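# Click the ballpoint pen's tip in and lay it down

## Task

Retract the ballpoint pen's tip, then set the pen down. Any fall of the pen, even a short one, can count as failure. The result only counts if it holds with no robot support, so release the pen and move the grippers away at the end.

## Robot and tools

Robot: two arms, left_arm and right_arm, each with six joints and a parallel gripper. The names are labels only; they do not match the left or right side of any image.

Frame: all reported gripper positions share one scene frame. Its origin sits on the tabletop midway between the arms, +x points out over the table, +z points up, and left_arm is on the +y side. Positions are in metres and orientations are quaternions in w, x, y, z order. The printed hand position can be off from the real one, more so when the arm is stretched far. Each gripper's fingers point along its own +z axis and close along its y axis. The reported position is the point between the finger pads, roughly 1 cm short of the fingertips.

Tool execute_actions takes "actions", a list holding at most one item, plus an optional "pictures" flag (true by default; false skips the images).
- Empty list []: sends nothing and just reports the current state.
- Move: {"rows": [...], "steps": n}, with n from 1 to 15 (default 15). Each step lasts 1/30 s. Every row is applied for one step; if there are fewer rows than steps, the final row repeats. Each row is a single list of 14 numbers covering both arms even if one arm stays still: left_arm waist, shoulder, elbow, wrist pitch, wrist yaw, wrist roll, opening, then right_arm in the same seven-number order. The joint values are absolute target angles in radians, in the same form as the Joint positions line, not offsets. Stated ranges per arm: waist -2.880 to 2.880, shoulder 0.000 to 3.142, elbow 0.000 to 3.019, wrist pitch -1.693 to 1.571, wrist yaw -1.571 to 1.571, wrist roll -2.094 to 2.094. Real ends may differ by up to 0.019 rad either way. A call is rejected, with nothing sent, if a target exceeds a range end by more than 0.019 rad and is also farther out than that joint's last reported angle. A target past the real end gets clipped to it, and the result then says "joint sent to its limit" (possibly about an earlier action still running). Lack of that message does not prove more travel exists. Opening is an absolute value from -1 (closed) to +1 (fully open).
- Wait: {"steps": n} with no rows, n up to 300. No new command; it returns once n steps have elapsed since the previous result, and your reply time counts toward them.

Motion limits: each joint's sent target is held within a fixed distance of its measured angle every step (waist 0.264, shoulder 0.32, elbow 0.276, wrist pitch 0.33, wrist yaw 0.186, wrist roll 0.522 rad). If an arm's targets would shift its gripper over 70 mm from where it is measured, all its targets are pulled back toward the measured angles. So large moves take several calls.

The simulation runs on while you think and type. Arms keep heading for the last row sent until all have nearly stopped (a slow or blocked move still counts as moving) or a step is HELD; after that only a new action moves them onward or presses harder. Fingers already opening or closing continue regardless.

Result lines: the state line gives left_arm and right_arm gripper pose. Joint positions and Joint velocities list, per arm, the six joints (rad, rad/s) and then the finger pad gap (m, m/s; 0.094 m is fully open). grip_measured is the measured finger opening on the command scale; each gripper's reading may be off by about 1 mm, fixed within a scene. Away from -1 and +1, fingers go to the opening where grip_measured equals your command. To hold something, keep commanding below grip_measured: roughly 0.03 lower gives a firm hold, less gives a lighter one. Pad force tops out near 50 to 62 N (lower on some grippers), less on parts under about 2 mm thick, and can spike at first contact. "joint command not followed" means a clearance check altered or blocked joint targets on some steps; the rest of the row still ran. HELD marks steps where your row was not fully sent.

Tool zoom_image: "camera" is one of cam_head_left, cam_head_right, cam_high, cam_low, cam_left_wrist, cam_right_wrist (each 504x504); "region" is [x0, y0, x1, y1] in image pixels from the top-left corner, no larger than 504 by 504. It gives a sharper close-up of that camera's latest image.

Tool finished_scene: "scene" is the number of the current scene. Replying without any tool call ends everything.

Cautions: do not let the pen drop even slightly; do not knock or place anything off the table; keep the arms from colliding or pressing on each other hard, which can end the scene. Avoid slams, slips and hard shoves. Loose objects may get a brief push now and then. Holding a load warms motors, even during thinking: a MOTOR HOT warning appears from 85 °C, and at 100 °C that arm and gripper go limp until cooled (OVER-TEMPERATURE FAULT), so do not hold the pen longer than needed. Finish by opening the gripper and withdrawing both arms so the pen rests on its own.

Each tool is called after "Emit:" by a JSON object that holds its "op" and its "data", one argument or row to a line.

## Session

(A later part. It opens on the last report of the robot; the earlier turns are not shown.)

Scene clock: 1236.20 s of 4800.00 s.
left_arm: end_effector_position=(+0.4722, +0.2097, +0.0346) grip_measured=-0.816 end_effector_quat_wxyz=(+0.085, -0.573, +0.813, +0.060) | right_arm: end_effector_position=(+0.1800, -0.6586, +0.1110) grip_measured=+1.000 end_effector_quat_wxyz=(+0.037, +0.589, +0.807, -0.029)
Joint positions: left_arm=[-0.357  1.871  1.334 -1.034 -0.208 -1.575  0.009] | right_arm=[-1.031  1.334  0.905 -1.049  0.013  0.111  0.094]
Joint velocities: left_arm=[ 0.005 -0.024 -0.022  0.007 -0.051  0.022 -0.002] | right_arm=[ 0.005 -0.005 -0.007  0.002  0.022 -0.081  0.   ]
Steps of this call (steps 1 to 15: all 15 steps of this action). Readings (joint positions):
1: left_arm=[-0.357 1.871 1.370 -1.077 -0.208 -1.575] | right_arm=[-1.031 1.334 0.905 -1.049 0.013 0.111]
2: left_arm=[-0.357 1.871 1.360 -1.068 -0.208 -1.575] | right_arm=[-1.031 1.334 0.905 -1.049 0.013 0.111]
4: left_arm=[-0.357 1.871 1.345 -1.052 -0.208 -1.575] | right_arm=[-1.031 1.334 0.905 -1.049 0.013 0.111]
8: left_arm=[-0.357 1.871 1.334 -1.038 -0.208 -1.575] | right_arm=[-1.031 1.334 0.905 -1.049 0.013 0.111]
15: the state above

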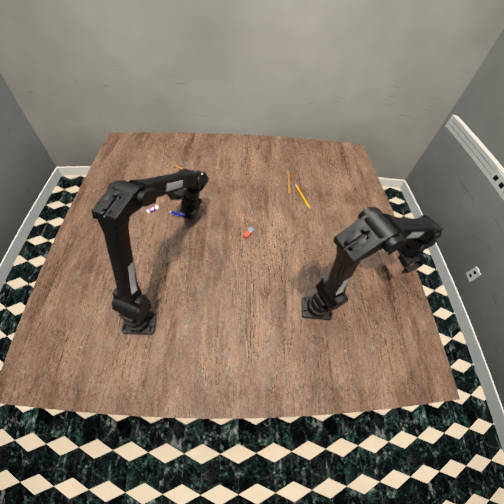

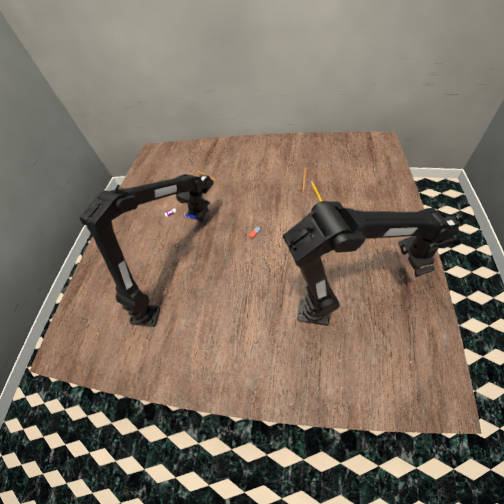

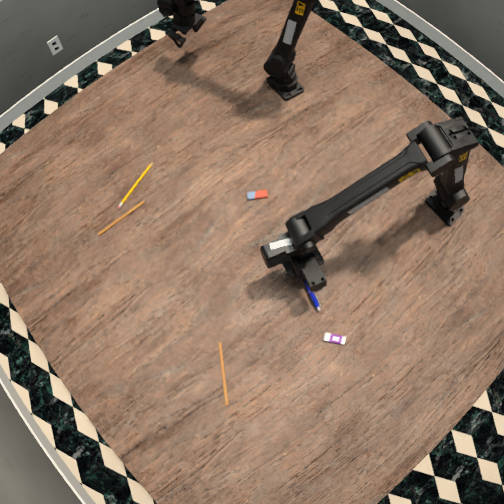

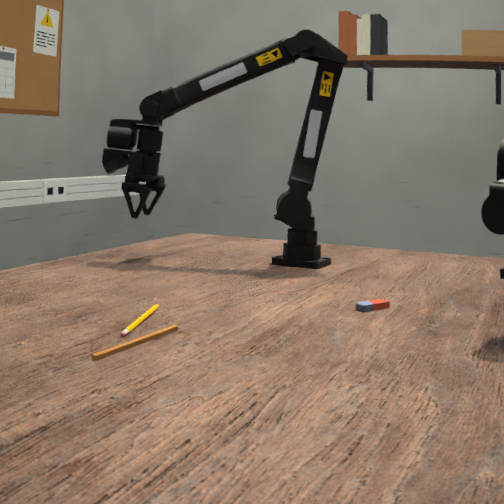

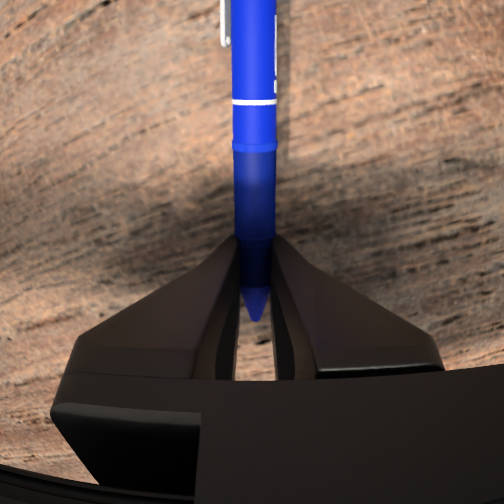

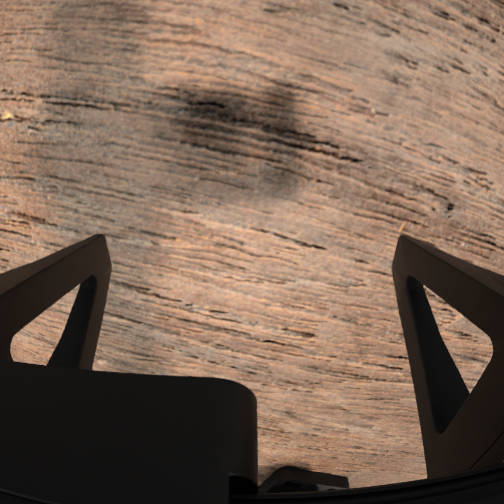

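Emit:
{"op": "execute_actions", "data": {
  "actions": [
    {"rows": [[-0.360,1.895,1.328,-1.019,-0.212,-1.579,-0.85,-1.031,1.334,0.905,-1.049,0.013,0.111,1.0],[-0.360,1.895,1.3255,-1.0165,-0.212,-1.579,-0.85,-1.031,1.334,0.905,-1.049,0.013,0.111,1.0],[-0.360,1.895,1.323,-1.014,-0.212,-1.579,-0.85,-1.031,1.334,0.905,-1.049,0.013,0.111,1.0],[-0.360,1.895,1.3205,-1.0115,-0.212,-1.579,-0.85,-1.031,1.334,0.905,-1.049,0.013,0.111,1.0],[-0.360,1.895,1.318,-1.009,-0.212,-1.579,-0.85,-1.031,1.334,0.905,-1.049,0.013,0.111,1.0],[-0.360,1.895,1.3155,-1.0065,-0.212,-1.579,-0.85,-1.031,1.334,0.905,-1.049,0.013,0.111,1.0],[-0.360,1.895,1.313,-1.004,-0.212,-1.579,-0.85,-1.031,1.334,0.905,-1.049,0.013,0.111,1.0],[-0.360,1.895,1.311,-1.002,-0.212,-1.579,-0.85,-1.031,1.334,0.905,-1.049,0.013,0.111,1.0],[-0.360,1.895,1.309,-1.000,-0.212,-1.579,-0.85,-1.031,1.334,0.905,-1.049,0.013,0.111,1.0],[-0.360,1.895,1.307,-0.998,-0.212,-1.579,-0.85,-1.031,1.334,0.905,-1.049,0.013,0.111,1.0]], "steps": 15}
  ],
  "pictures": false
}}

Emit:
{"op": "execute_actions", "data": {
  "actions": [
    {"rows": [[-0.360,1.895,1.306,-0.997,-0.212,-1.579,-0.85,-1.031,1.334,0.905,-1.049,0.013,0.111,1.0],[-0.360,1.895,1.305,-0.996,-0.212,-1.579,-0.85,-1.031,1.334,0.905,-1.049,0.013,0.111,1.0],[-0.360,1.895,1.304,-0.995,-0.212,-1.579,-0.85,-1.031,1.334,0.905,-1.049,0.013,0.111,1.0],[-0.360,1.895,1.303,-0.994,-0.212,-1.579,-0.85,-1.031,1.334,0.905,-1.049,0.013,0.111,1.0],[-0.360,1.895,1.302,-0.993,-0.212,-1.579,-0.85,-1.031,1.334,0.905,-1.049,0.013,0.111,1.0],[-0.360,1.895,1.301,-0.992,-0.212,-1.579,-0.85,-1.031,1.334,0.905,-1.049,0.013,0.111,1.0],[-0.360,1.895,1.300,-0.991,-0.212,-1.579,-0.85,-1.031,1.334,0.905,-1.049,0.013,0.111,1.0],[-0.360,1.895,1.299,-0.990,-0.212,-1.579,-0.85,-1.031,1.334,0.905,-1.049,0.013,0.111,1.0],[-0.360,1.895,1.298,-0.989,-0.212,-1.579,-0.85,-1.031,1.334,0.905,-1.049,0.013,0.111,1.0],[-0.360,1.895,1.297,-0.988,-0.212,-1.579,-0.85,-1.031,1.334,0.905,-1.049,0.013,0.111,1.0]], "steps": 15}
  ]
}}

Scene clock: 1251.43 s of 4800.00 s.
left_arm: end_effector_position=(+0.4680, +0.2112, +0.0274) grip_measured=-0.816 end_effector_quat_wxyz=(+0.085, -0.573, +0.813, +0.060) | right_arm: end_effector_position=(+0.1800, -0.6586, +0.1110) grip_measured=+1.000 end_effector_quat_wxyz=(+0.037, +0.589, +0.807, -0.029)
Joint positions: left_arm=[-0.357  1.871  1.312 -1.013 -0.208 -1.575  0.009] | right_arm=[-1.031  1.334  0.905 -1.049  0.013  0.111  0.094]
Joint velocities: left_arm=[-0.005  0.015 -0.007  0.002 -0.022  0.007  0.   ] | right_arm=[ 0.005  0.005 -0.012  0.007 -0.007 -0.066  0.   ]
Steps of this call (steps 1 to 15: the robot went on to your last target; steps 16 to 100: nothing new was sent; then 11.40 s passed at rest; steps 101 to 115: all 15 steps of this action). Readings (joint positions):
101: left_arm=[-0.357 1.871 1.334 -1.034 -0.208 -1.575] | right_arm=[-1.031 1.334 0.905 -1.049 0.013 0.111]
102: left_arm=[-0.357 1.871 1.334 -1.034 -0.208 -1.575] | right_arm=[-1.031 1.334 0.905 -1.049 0.013 0.111]
104: left_arm=[-0.357 1.871 1.332 -1.029 -0.208 -1.575] | right_arm=[-1.031 1.334 0.905 -1.049 0.013 0.111]
108: left_arm=[-0.357 1.871 1.322 -1.019 -0.208 -1.575] | right_arm=[-1.031 1.334 0.905 -1.049 0.013 0.111]
115: the state above

Scene clock: 1251.93 s of 4800.00 s.
left_arm: end_effector_position=(+0.4677, +0.2113, +0.0252) grip_measured=-0.816 end_effector_quat_wxyz=(+0.086, -0.574, +0.813, +0.058) | right_arm: end_effector_position=(+0.1800, -0.6586, +0.1110) grip_measured=+1.000 end_effector_quat_wxyz=(+0.037, +0.589, +0.807, -0.029)
Joint positions: left_arm=[-0.357  1.871  1.305 -1.001 -0.208 -1.575  0.009] | right_arm=[-1.031  1.334  0.905 -1.049  0.013  0.111  0.094]
Joint velocities: left_arm=[-0.005 -0.005  0.007  0.007  0.007 -0.037  0.001] | right_arm=[-0.005 -0.005  0.002 -0.002 -0.037 -0.007  0.   ]
Steps of this call (steps 1 to 15: all 15 steps of this action). Readings (joint positions):
1: left_arm=[-0.357 1.871 1.312 -1.012 -0.208 -1.575] | right_arm=[-1.031 1.334 0.905 -1.049 0.013 0.111]
2: left_arm=[-0.357 1.871 1.312 -1.011 -0.208 -1.575] | right_arm=[-1.031 1.334 0.905 -1.049 0.013 0.111]
4: left_arm=[-0.357 1.871 1.312 -1.009 -0.208 -1.575] | right_arm=[-1.031 1.334 0.905 -1.049 0.013 0.111]
8: left_arm=[-0.357 1.871 1.310 -1.005 -0.208 -1.575] | right_arm=[-1.031 1.334 0.905 -1.049 0.013 0.111]
15: the state above

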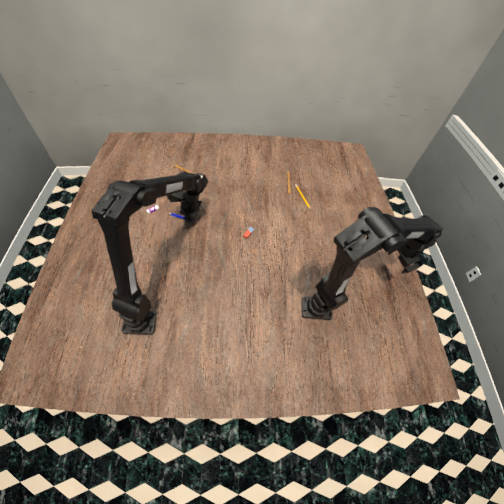

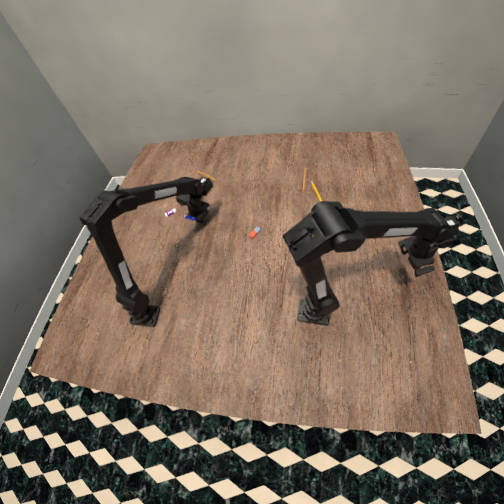

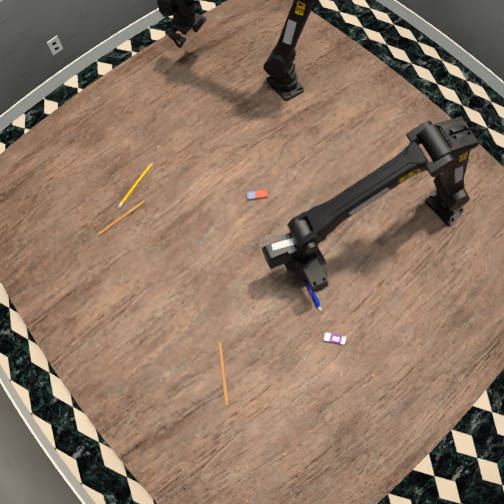

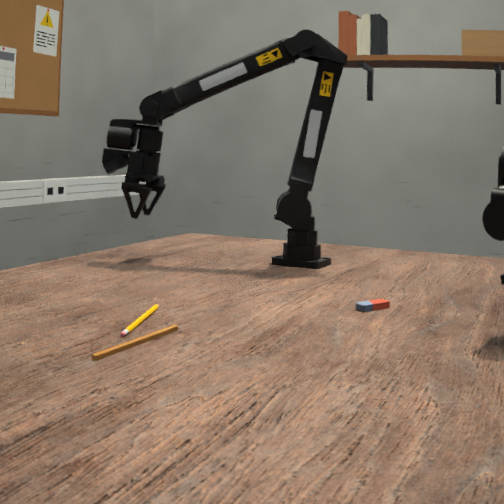

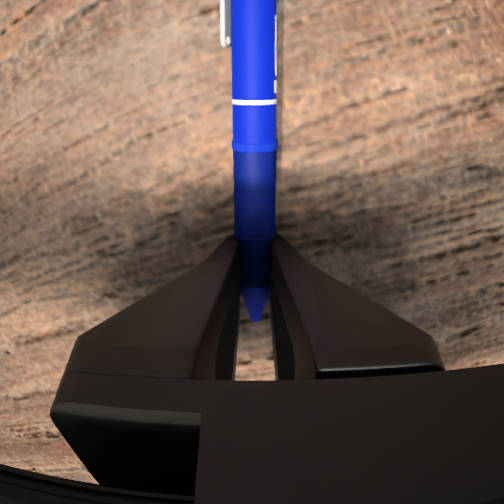

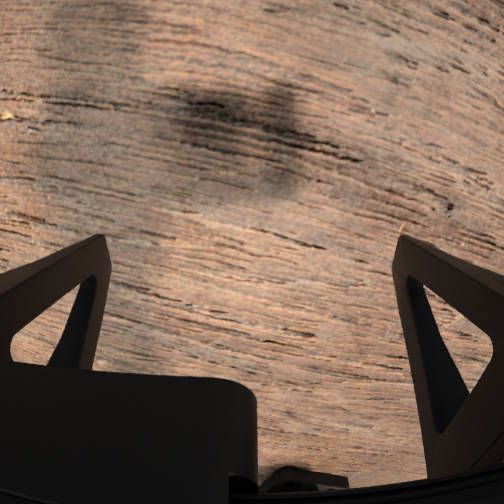

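Emit:
{"op": "execute_actions", "data": {
  "actions": [
    {"rows": [[-0.360,1.895,1.296,-0.988,-0.212,-1.579,-0.85,-1.031,1.334,0.905,-1.049,0.013,0.111,1.0],[-0.360,1.895,1.295,-0.988,-0.212,-1.579,-0.85,-1.031,1.334,0.905,-1.049,0.013,0.111,1.0],[-0.360,1.895,1.294,-0.988,-0.212,-1.579,-0.85,-1.031,1.334,0.905,-1.049,0.013,0.111,1.0],[-0.360,1.895,1.293,-0.988,-0.212,-1.579,-0.85,-1.031,1.334,0.905,-1.049,0.013,0.111,1.0],[-0.360,1.895,1.292,-0.988,-0.212,-1.579,-0.85,-1.031,1.334,0.905,-1.049,0.013,0.111,1.0],[-0.360,1.895,1.291,-0.987,-0.212,-1.579,-0.85,-1.031,1.334,0.905,-1.049,0.013,0.111,1.0],[-0.360,1.895,1.290,-0.986,-0.212,-1.579,-0.85,-1.031,1.334,0.905,-1.049,0.013,0.111,1.0],[-0.360,1.895,1.289,-0.985,-0.212,-1.579,-0.85,-1.031,1.334,0.905,-1.049,0.013,0.111,1.0],[-0.360,1.895,1.288,-0.984,-0.212,-1.579,-0.85,-1.031,1.334,0.905,-1.049,0.013,0.111,1.0],[-0.360,1.895,1.287,-0.983,-0.212,-1.579,-0.85,-1.031,1.334,0.905,-1.049,0.013,0.111,1.0]], "steps": 15}
  ],
  "pictures": false
}}

Scene clock: 1265.57 s of 4800.00 s.
left_arm: end_effector_position=(+0.4675, +0.2115, +0.0246) grip_measured=-0.816 end_effector_quat_wxyz=(+0.086, -0.574, +0.813, +0.058) | right_arm: end_effector_position=(+0.1800, -0.6586, +0.1110) grip_measured=+1.000 end_effector_quat_wxyz=(+0.037, +0.589, +0.807, -0.029)
Joint positions: left_arm=[-0.357  1.871  1.303 -0.999 -0.208 -1.575  0.009] | right_arm=[-1.031  1.334  0.905 -1.049  0.013  0.111  0.094]
Joint velocities: left_arm=[-0.005  0.005 -0.002 -0.002  0.037  0.022 -0.   ] | right_arm=[-0.005 -0.015 -0.017 -0.022 -0.007 -0.051  0.   ]
Steps of this call (steps 1 to 15: the robot went on to your last target; steps 16 to 100: nothing new was sent; then 9.80 s passed at rest; steps 101 to 115: all 15 steps of this action). Readings (joint positions):
101: left_arm=[-0.357 1.871 1.305 -1.001 -0.208 -1.575] | right_arm=[-1.031 1.334 0.905 -1.049 0.013 0.111]
102: left_arm=[-0.357 1.871 1.305 -1.001 -0.208 -1.575] | right_arm=[-1.031 1.334 0.905 -1.049 0.013 0.111]
104: left_arm=[-0.357 1.871 1.305 -1.001 -0.208 -1.575] | right_arm=[-1.031 1.334 0.905 -1.049 0.013 0.111]
108: left_arm=[-0.357 1.871 1.304 -1.000 -0.208 -1.575] | right_arm=[-1.031 1.334 0.905 -1.049 0.013 0.111]
115: the state above

Emit:
{"op": "execute_actions", "data": {
  "actions": [
    {"rows": [[-0.360,1.895,1.295,-0.988,-0.212,-1.579,-0.84,-1.031,1.334,0.905,-1.049,0.013,0.111,1.0],[-0.360,1.895,1.298,-0.990,-0.212,-1.579,-0.83,-1.031,1.334,0.905,-1.049,0.013,0.111,1.0],[-0.360,1.895,1.298,-0.990,-0.212,-1.579,-0.82,-1.031,1.334,0.905,-1.049,0.013,0.111,1.0],[-0.360,1.895,1.298,-0.990,-0.212,-1.579,-0.81,-1.031,1.334,0.905,-1.049,0.013,0.111,1.0],[-0.360,1.895,1.298,-0.990,-0.212,-1.579,-0.80,-1.031,1.334,0.905,-1.049,0.013,0.111,1.0],[-0.360,1.895,1.298,-0.990,-0.212,-1.579,-0.79,-1.031,1.334,0.905,-1.049,0.013,0.111,1.0],[-0.360,1.895,1.298,-0.990,-0.212,-1.579,-0.78,-1.031,1.334,0.905,-1.049,0.013,0.111,1.0],[-0.360,1.895,1.298,-0.990,-0.212,-1.579,-0.77,-1.031,1.334,0.905,-1.049,0.013,0.111,1.0],[-0.360,1.895,1.298,-0.990,-0.212,-1.579,-0.75,-1.031,1.334,0.905,-1.049,0.013,0.111,1.0],[-0.360,1.895,1.298,-0.990,-0.212,-1.579,-0.72,-1.031,1.334,0.905,-1.049,0.013,0.111,1.0],[-0.360,1.895,1.298,-0.990,-0.212,-1.579,-0.68,-1.031,1.334,0.905,-1.049,0.013,0.111,1.0],[-0.360,1.895,1.298,-0.990,-0.212,-1.579,-0.62,-1.031,1.334,0.905,-1.049,0.013,0.111,1.0],[-0.360,1.895,1.298,-0.990,-0.212,-1.579,-0.54,-1.031,1.334,0.905,-1.049,0.013,0.111,1.0],[-0.360,1.895,1.298,-0.990,-0.212,-1.579,-0.44,-1.031,1.334,0.905,-1.049,0.013,0.111,1.0],[-0.360,1.895,1.298,-0.990,-0.212,-1.579,-0.30,-1.031,1.334,0.905,-1.049,0.013,0.111,1.0]], "steps": 15}
  ],
  "pictures": false
}}

Emit:
{"op": "execute_actions", "data": {
  "actions": [
    {"steps": 12}
  ]
}}

Scene clock: 1287.23 s of 4800.00 s.
left_arm: end_effector_position=(+0.4676, +0.2119, +0.0247) grip_measured=-0.365 end_effector_quat_wxyz=(+0.087, -0.573, +0.812, +0.059) | right_arm: end_effector_position=(+0.1800, -0.6586, +0.1110) grip_measured=+1.000 end_effector_quat_wxyz=(+0.037, +0.589, +0.807, -0.029)
Joint positions: left_arm=[-0.357  1.871  1.303 -0.999 -0.211 -1.575  0.03 ] | right_arm=[-1.031  1.334  0.905 -1.049  0.013  0.111  0.094]
Joint velocities: left_arm=[ 0.005 -0.005 -0.022 -0.017  0.007  0.051  0.126] | right_arm=[-0.015 -0.015 -0.012  0.012  0.022  0.051  0.   ]
Steps of this call (steps 1 to 15: the robot went on to your last target; steps 16 to 100: nothing new was sent; then 17.83 s passed at rest; steps 101 to 115: all 15 steps of this action). Readings (joint positions):
101: left_arm=[-0.357 1.871 1.303 -0.999 -0.208 -1.575] | right_arm=[-1.031 1.334 0.905 -1.049 0.013 0.111]
102: left_arm=[-0.357 1.871 1.303 -0.999 -0.208 -1.575] | right_arm=[-1.031 1.334 0.905 -1.049 0.013 0.111]
104: left_arm=[-0.357 1.871 1.303 -0.999 -0.208 -1.575] | right_arm=[-1.031 1.334 0.905 -1.049 0.013 0.111]
108: left_arm=[-0.357 1.871 1.303 -0.999 -0.208 -1.575] | right_arm=[-1.031 1.334 0.905 -1.049 0.013 0.111]
115: the state above

Scene clock: 1287.63 s of 4800.00 s.
left_arm: end_effector_position=(+0.4676, +0.2119, +0.0247) grip_measured=-0.303 end_effector_quat_wxyz=(+0.088, -0.573, +0.812, +0.059) | right_arm: end_effector_position=(+0.1800, -0.6586, +0.1110) grip_measured=+1.000 end_effector_quat_wxyz=(+0.037, +0.589, +0.807, -0.029)
Joint positions: left_arm=[-0.357  1.871  1.303 -0.999 -0.211 -1.575  0.033] | right_arm=[-1.031  1.334  0.905 -1.049  0.013  0.111  0.094]
Joint velocities: left_arm=[-0.005 -0.015  0.002 -0.012  0.022  0.066  0.001] | right_arm=[-0.005 -0.005  0.007  0.002  0.081  0.022  0.   ]
Steps of this call (steps 1 to 12: the robot went on to your last target). Readings (joint positions):
1: left_arm=[-0.357 1.871 1.303 -0.999 -0.211 -1.575] | right_arm=[-1.031 1.334 0.905 -1.049 0.013 0.111]
2: left_arm=[-0.357 1.871 1.303 -0.999 -0.211 -1.575] | right_arm=[-1.031 1.334 0.905 -1.049 0.013 0.111]
4: left_arm=[-0.357 1.871 1.303 -0.999 -0.211 -1.575] | right_arm=[-1.031 1.334 0.905 -1.049 0.013 0.111]
8: left_arm=[-0.357 1.871 1.303 -0.999 -0.211 -1.575] | right_arm=[-1.031 1.334 0.905 -1.049 0.013 0.111]
12: the state above

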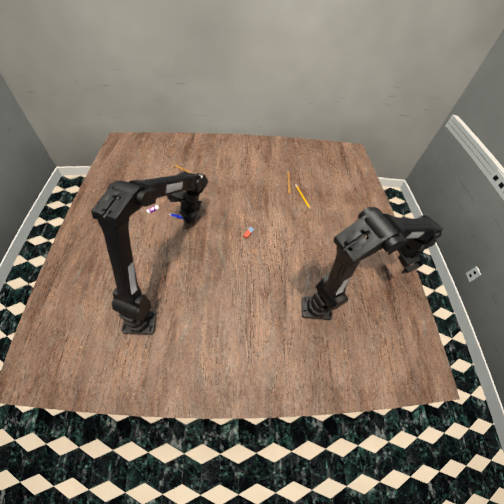

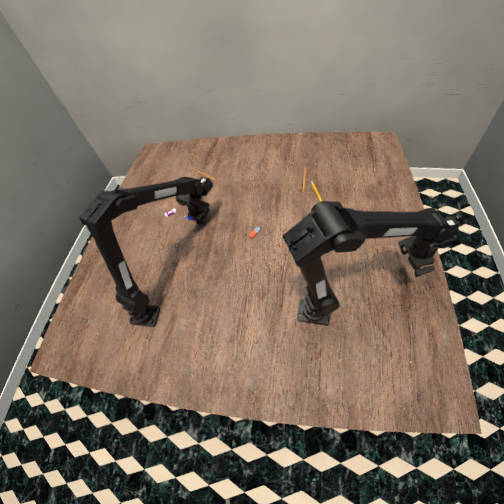

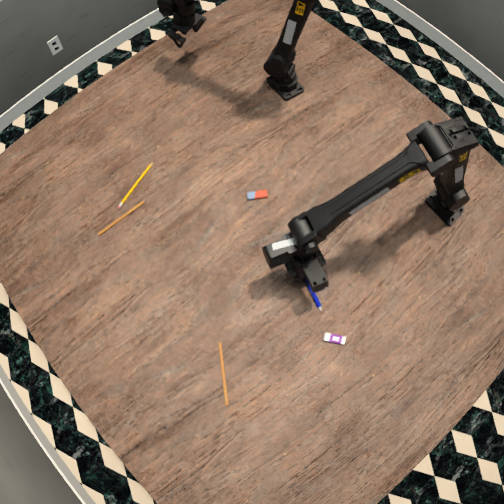

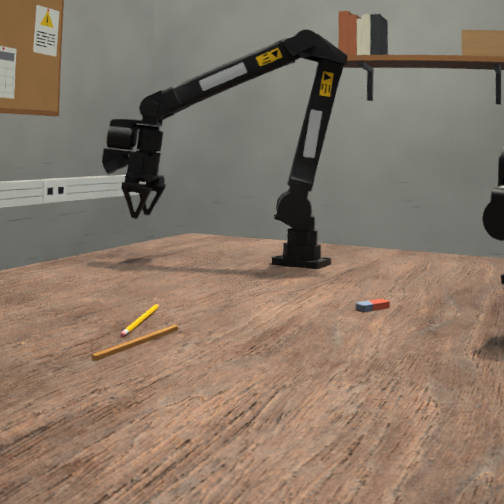

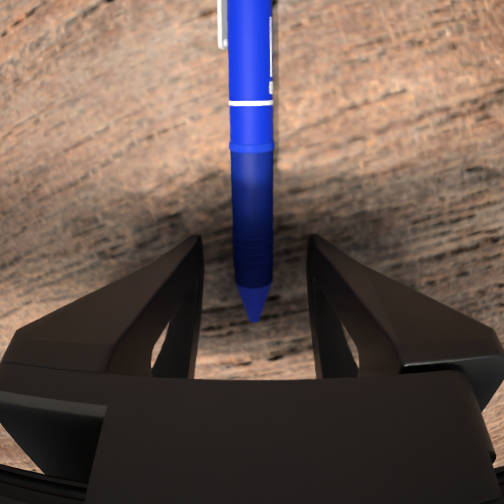

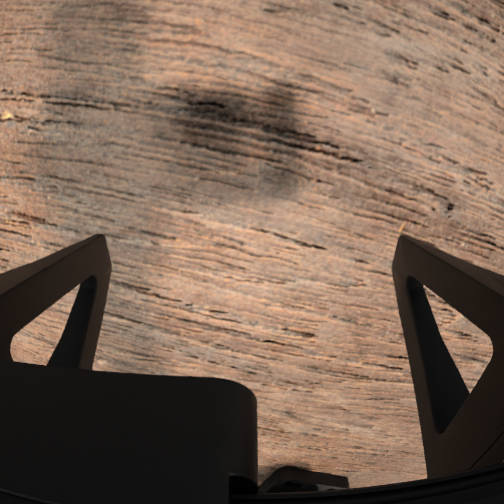

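Emit:
{"op": "execute_actions", "data": {
  "actions": [
    {"rows": [[-0.360,1.895,1.310,-0.995,-0.212,-1.579,0.0,-1.031,1.334,0.905,-1.049,0.013,0.111,1.0],[-0.360,1.895,1.322,-1.002,-0.212,-1.579,0.3,-1.031,1.334,0.905,-1.049,0.013,0.111,1.0],[-0.360,1.895,1.334,-1.010,-0.212,-1.579,0.6,-1.031,1.334,0.905,-1.049,0.013,0.111,1.0],[-0.360,1.895,1.342,-1.018,-0.212,-1.579,1.0,-1.031,1.334,0.905,-1.049,0.013,0.111,1.0],[-0.360,1.895,1.350,-1.028,-0.212,-1.579,1.0,-1.031,1.334,0.905,-1.049,0.013,0.111,1.0],[-0.360,1.895,1.360,-1.040,-0.212,-1.579,1.0,-1.031,1.334,0.905,-1.049,0.013,0.111,1.0],[-0.360,1.895,1.372,-1.052,-0.212,-1.579,1.0,-1.031,1.334,0.905,-1.049,0.013,0.111,1.0],[-0.360,1.895,1.386,-1.066,-0.212,-1.579,1.0,-1.031,1.334,0.905,-1.049,0.013,0.111,1.0],[-0.360,1.895,1.401,-1.081,-0.212,-1.579,1.0,-1.031,1.334,0.905,-1.049,0.013,0.111,1.0],[-0.360,1.895,1.417,-1.097,-0.212,-1.579,1.0,-1.031,1.334,0.905,-1.049,0.013,0.111,1.0],[-0.360,1.890,1.433,-1.113,-0.212,-1.579,1.0,-1.031,1.334,0.905,-1.049,0.013,0.111,1.0],[-0.360,1.880,1.449,-1.129,-0.212,-1.579,1.0,-1.031,1.334,0.905,-1.049,0.013,0.111,1.0],[-0.360,1.868,1.465,-1.145,-0.212,-1.579,1.0,-1.031,1.334,0.905,-1.049,0.013,0.111,1.0],[-0.360,1.855,1.478,-1.165,-0.212,-1.579,1.0,-1.031,1.334,0.905,-1.049,0.013,0.111,1.0],[-0.360,1.840,1.488,-1.185,-0.212,-1.579,1.0,-1.031,1.334,0.905,-1.049,0.013,0.111,1.0]], "steps": 15}
  ],
  "pictures": false
}}

Emit:
{"op": "execute_actions", "data": {
  "actions": [
    {"rows": [[-0.360,1.822,1.495,-1.205,-0.212,-1.579,1.0,-1.031,1.334,0.905,-1.049,0.013,0.111,1.0],[-0.360,1.802,1.500,-1.225,-0.212,-1.579,1.0,-1.031,1.334,0.905,-1.049,0.013,0.111,1.0],[-0.360,1.780,1.500,-1.247,-0.212,-1.579,1.0,-1.031,1.334,0.905,-1.049,0.013,0.111,1.0],[-0.360,1.758,1.500,-1.269,-0.212,-1.579,1.0,-1.031,1.334,0.905,-1.049,0.013,0.111,1.0],[-0.360,1.736,1.500,-1.291,-0.212,-1.579,1.0,-1.031,1.334,0.905,-1.049,0.013,0.111,1.0],[-0.360,1.714,1.500,-1.313,-0.212,-1.579,1.0,-1.031,1.334,0.905,-1.049,0.013,0.111,1.0],[-0.360,1.692,1.500,-1.335,-0.212,-1.579,1.0,-1.031,1.334,0.905,-1.049,0.013,0.111,1.0],[-0.360,1.670,1.500,-1.357,-0.212,-1.579,1.0,-1.031,1.334,0.905,-1.049,0.013,0.111,1.0],[-0.360,1.650,1.500,-1.377,-0.212,-1.579,1.0,-1.031,1.334,0.905,-1.049,0.013,0.111,1.0],[-0.360,1.632,1.500,-1.395,-0.212,-1.579,1.0,-1.031,1.334,0.905,-1.049,0.013,0.111,1.0],[-0.360,1.618,1.500,-1.409,-0.212,-1.579,1.0,-1.031,1.334,0.905,-1.049,0.013,0.111,1.0],[-0.360,1.608,1.500,-1.419,-0.212,-1.579,1.0,-1.031,1.334,0.905,-1.049,0.013,0.111,1.0],[-0.360,1.602,1.500,-1.425,-0.212,-1.579,1.0,-1.031,1.334,0.905,-1.049,0.013,0.111,1.0],[-0.360,1.600,1.500,-1.427,-0.212,-1.579,1.0,-1.031,1.334,0.905,-1.049,0.013,0.111,1.0]], "steps": 15}
  ],
  "pictures": false
}}

Emit:
{"op": "execute_actions", "data": {
  "actions": [
    {"steps": 15}
  ]
}}

Scene clock: 1322.87 s of 4800.00 s.
left_arm: end_effector_position=(+0.4854, +0.2056, +0.0661) grip_measured=+1.000 end_effector_quat_wxyz=(+0.084, -0.573, +0.813, +0.065) | right_arm: end_effector_position=(+0.1800, -0.6586, +0.1110) grip_measured=+1.000 end_effector_quat_wxyz=(+0.037, +0.589, +0.807, -0.029)
Joint positions: left_arm=[-0.357  1.87   1.425 -1.137 -0.212 -1.575  0.094] | right_arm=[-1.031  1.334  0.905 -1.049  0.013  0.111  0.094]
Joint velocities: left_arm=[ 0.005 -0.054  0.476 -0.496 -0.081  0.007  0.   ] | right_arm=[ 0.005 -0.005 -0.007  0.007 -0.007 -0.095  0.   ]
Steps of this call (steps 1 to 15: the robot went on to your last target; steps 16 to 100: nothing new was sent; then 31.40 s passed at rest; steps 101 to 115: all 15 steps of this action). Readings (joint positions):
101: left_arm=[-0.357 1.871 1.303 -0.999 -0.211 -1.575] | right_arm=[-1.031 1.334 0.905 -1.049 0.013 0.111]
102: left_arm=[-0.357 1.871 1.303 -0.999 -0.212 -1.575] | right_arm=[-1.031 1.334 0.905 -1.049 0.013 0.111]
104: left_arm=[-0.357 1.871 1.306 -1.005 -0.212 -1.575] | right_arm=[-1.031 1.334 0.905 -1.049 0.013 0.111]
108: left_arm=[-0.357 1.871 1.321 -1.033 -0.212 -1.575] | right_arm=[-1.031 1.334 0.905 -1.049 0.013 0.111]
115: the state above

Scene clock: 1323.37 s of 4800.00 s.
left_arm: end_effector_position=(+0.4330, +0.2245, +0.2211) grip_measured=+1.000 end_effector_quat_wxyz=(+0.099, -0.575, +0.811, +0.043) | right_arm: end_effector_position=(+0.1800, -0.6586, +0.1110) grip_measured=+1.000 end_effector_quat_wxyz=(+0.037, +0.589, +0.807, -0.029)
Joint positions: left_arm=[-0.357  1.585  1.466 -1.409 -0.212 -1.575  0.094] | right_arm=[-1.031  1.334  0.905 -1.049  0.013  0.111  0.094]
Joint velocities: left_arm=[-0.034 -0.376  0.076 -0.154  0.007  0.007  0.   ] | right_arm=[ 0.005  0.005 -0.012 -0.002  0.007  0.037  0.   ]
Steps of this call (steps 1 to 15: all 15 steps of this action). Readings (joint positions):
1: left_arm=[-0.357 1.867 1.440 -1.153 -0.212 -1.575] | right_arm=[-1.031 1.334 0.905 -1.049 0.013 0.111]
2: left_arm=[-0.357 1.860 1.450 -1.171 -0.212 -1.575] | right_arm=[-1.031 1.334 0.905 -1.049 0.013 0.111]
4: left_arm=[-0.357 1.835 1.457 -1.209 -0.212 -1.575] | right_arm=[-1.031 1.334 0.905 -1.049 0.013 0.111]
8: left_arm=[-0.357 1.748 1.457 -1.300 -0.212 -1.575] | right_arm=[-1.031 1.334 0.905 -1.049 0.013 0.111]
15: the state above

Scene clock: 1323.87 s of 4800.00 s.
left_arm: end_effector_position=(+0.4326, +0.2247, +0.2300) grip_measured=+1.000 end_effector_quat_wxyz=(+0.103, -0.576, +0.810, +0.037) | right_arm: end_effector_position=(+0.1800, -0.6586, +0.1110) grip_measured=+1.000 end_effector_quat_wxyz=(+0.037, +0.589, +0.807, -0.029)
Joint positions: left_arm=[-0.357  1.573  1.474 -1.415 -0.212 -1.575  0.094] | right_arm=[-1.031  1.334  0.905 -1.049  0.013  0.111  0.094]
Joint velocities: left_arm=[ 0.005 -0.015  0.007 -0.002 -0.007 -0.022  0.   ] | right_arm=[ 0.005  0.005 -0.002 -0.007  0.022  0.037  0.   ]
Steps of this call (steps 1 to 15: the robot went on to your last target). Readings (joint positions):
1: left_arm=[-0.357 1.575 1.469 -1.412 -0.212 -1.575] | right_arm=[-1.031 1.334 0.905 -1.049 0.013 0.111]
2: left_arm=[-0.357 1.568 1.472 -1.414 -0.212 -1.575] | right_arm=[-1.031 1.334 0.905 -1.049 0.013 0.111]
4: left_arm=[-0.357 1.567 1.474 -1.414 -0.212 -1.575] | right_arm=[-1.031 1.334 0.905 -1.049 0.013 0.111]
8: left_arm=[-0.357 1.572 1.474 -1.415 -0.212 -1.575] | right_arm=[-1.031 1.334 0.905 -1.049 0.013 0.111]
15: the state above

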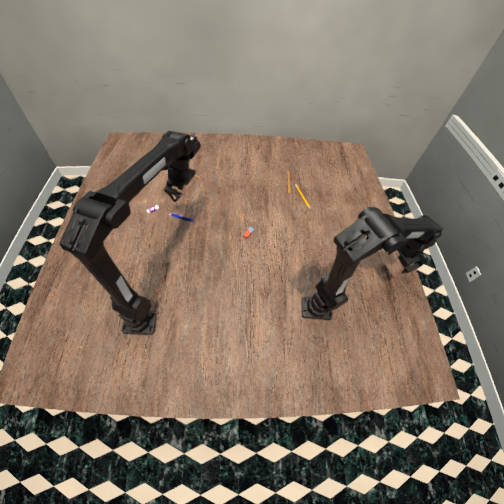

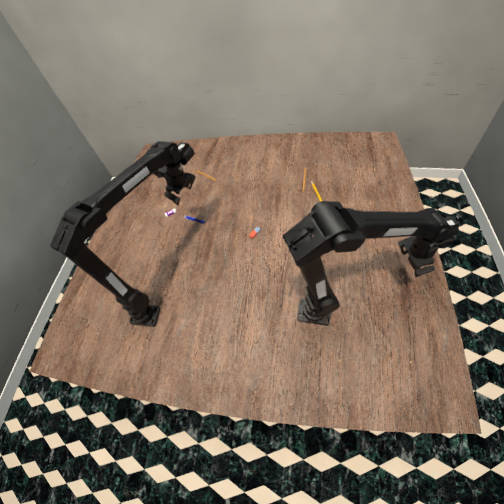

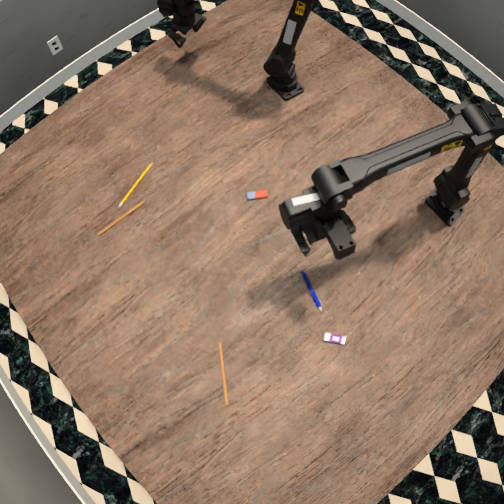

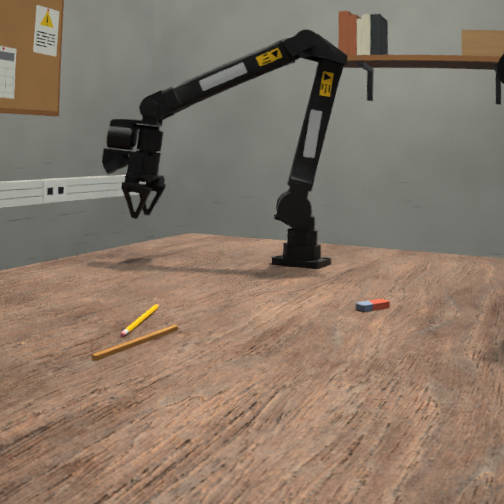

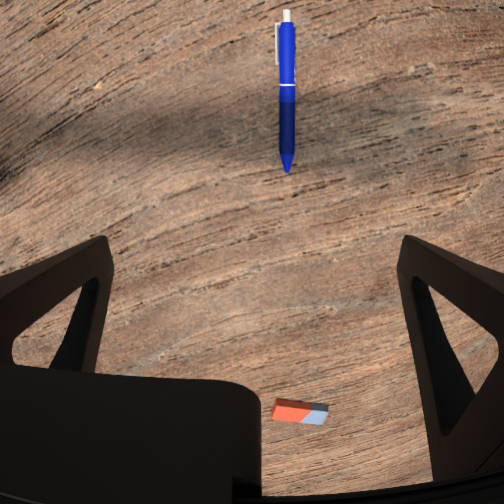

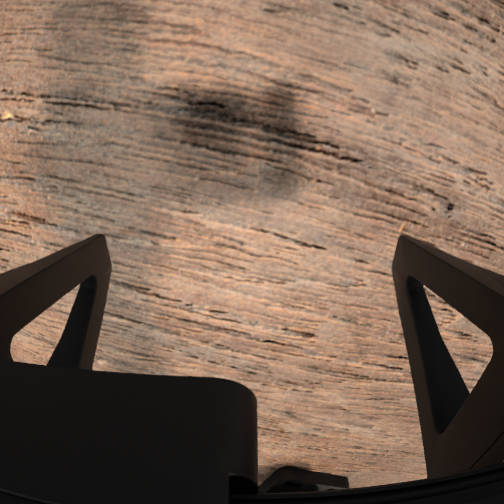

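The pen lies on the table with its tip retracted and the arm is clear.

Emit:
{"op": "finished_scene", "data": {
  "scene": 1
}}

The scene is finished: the task was done.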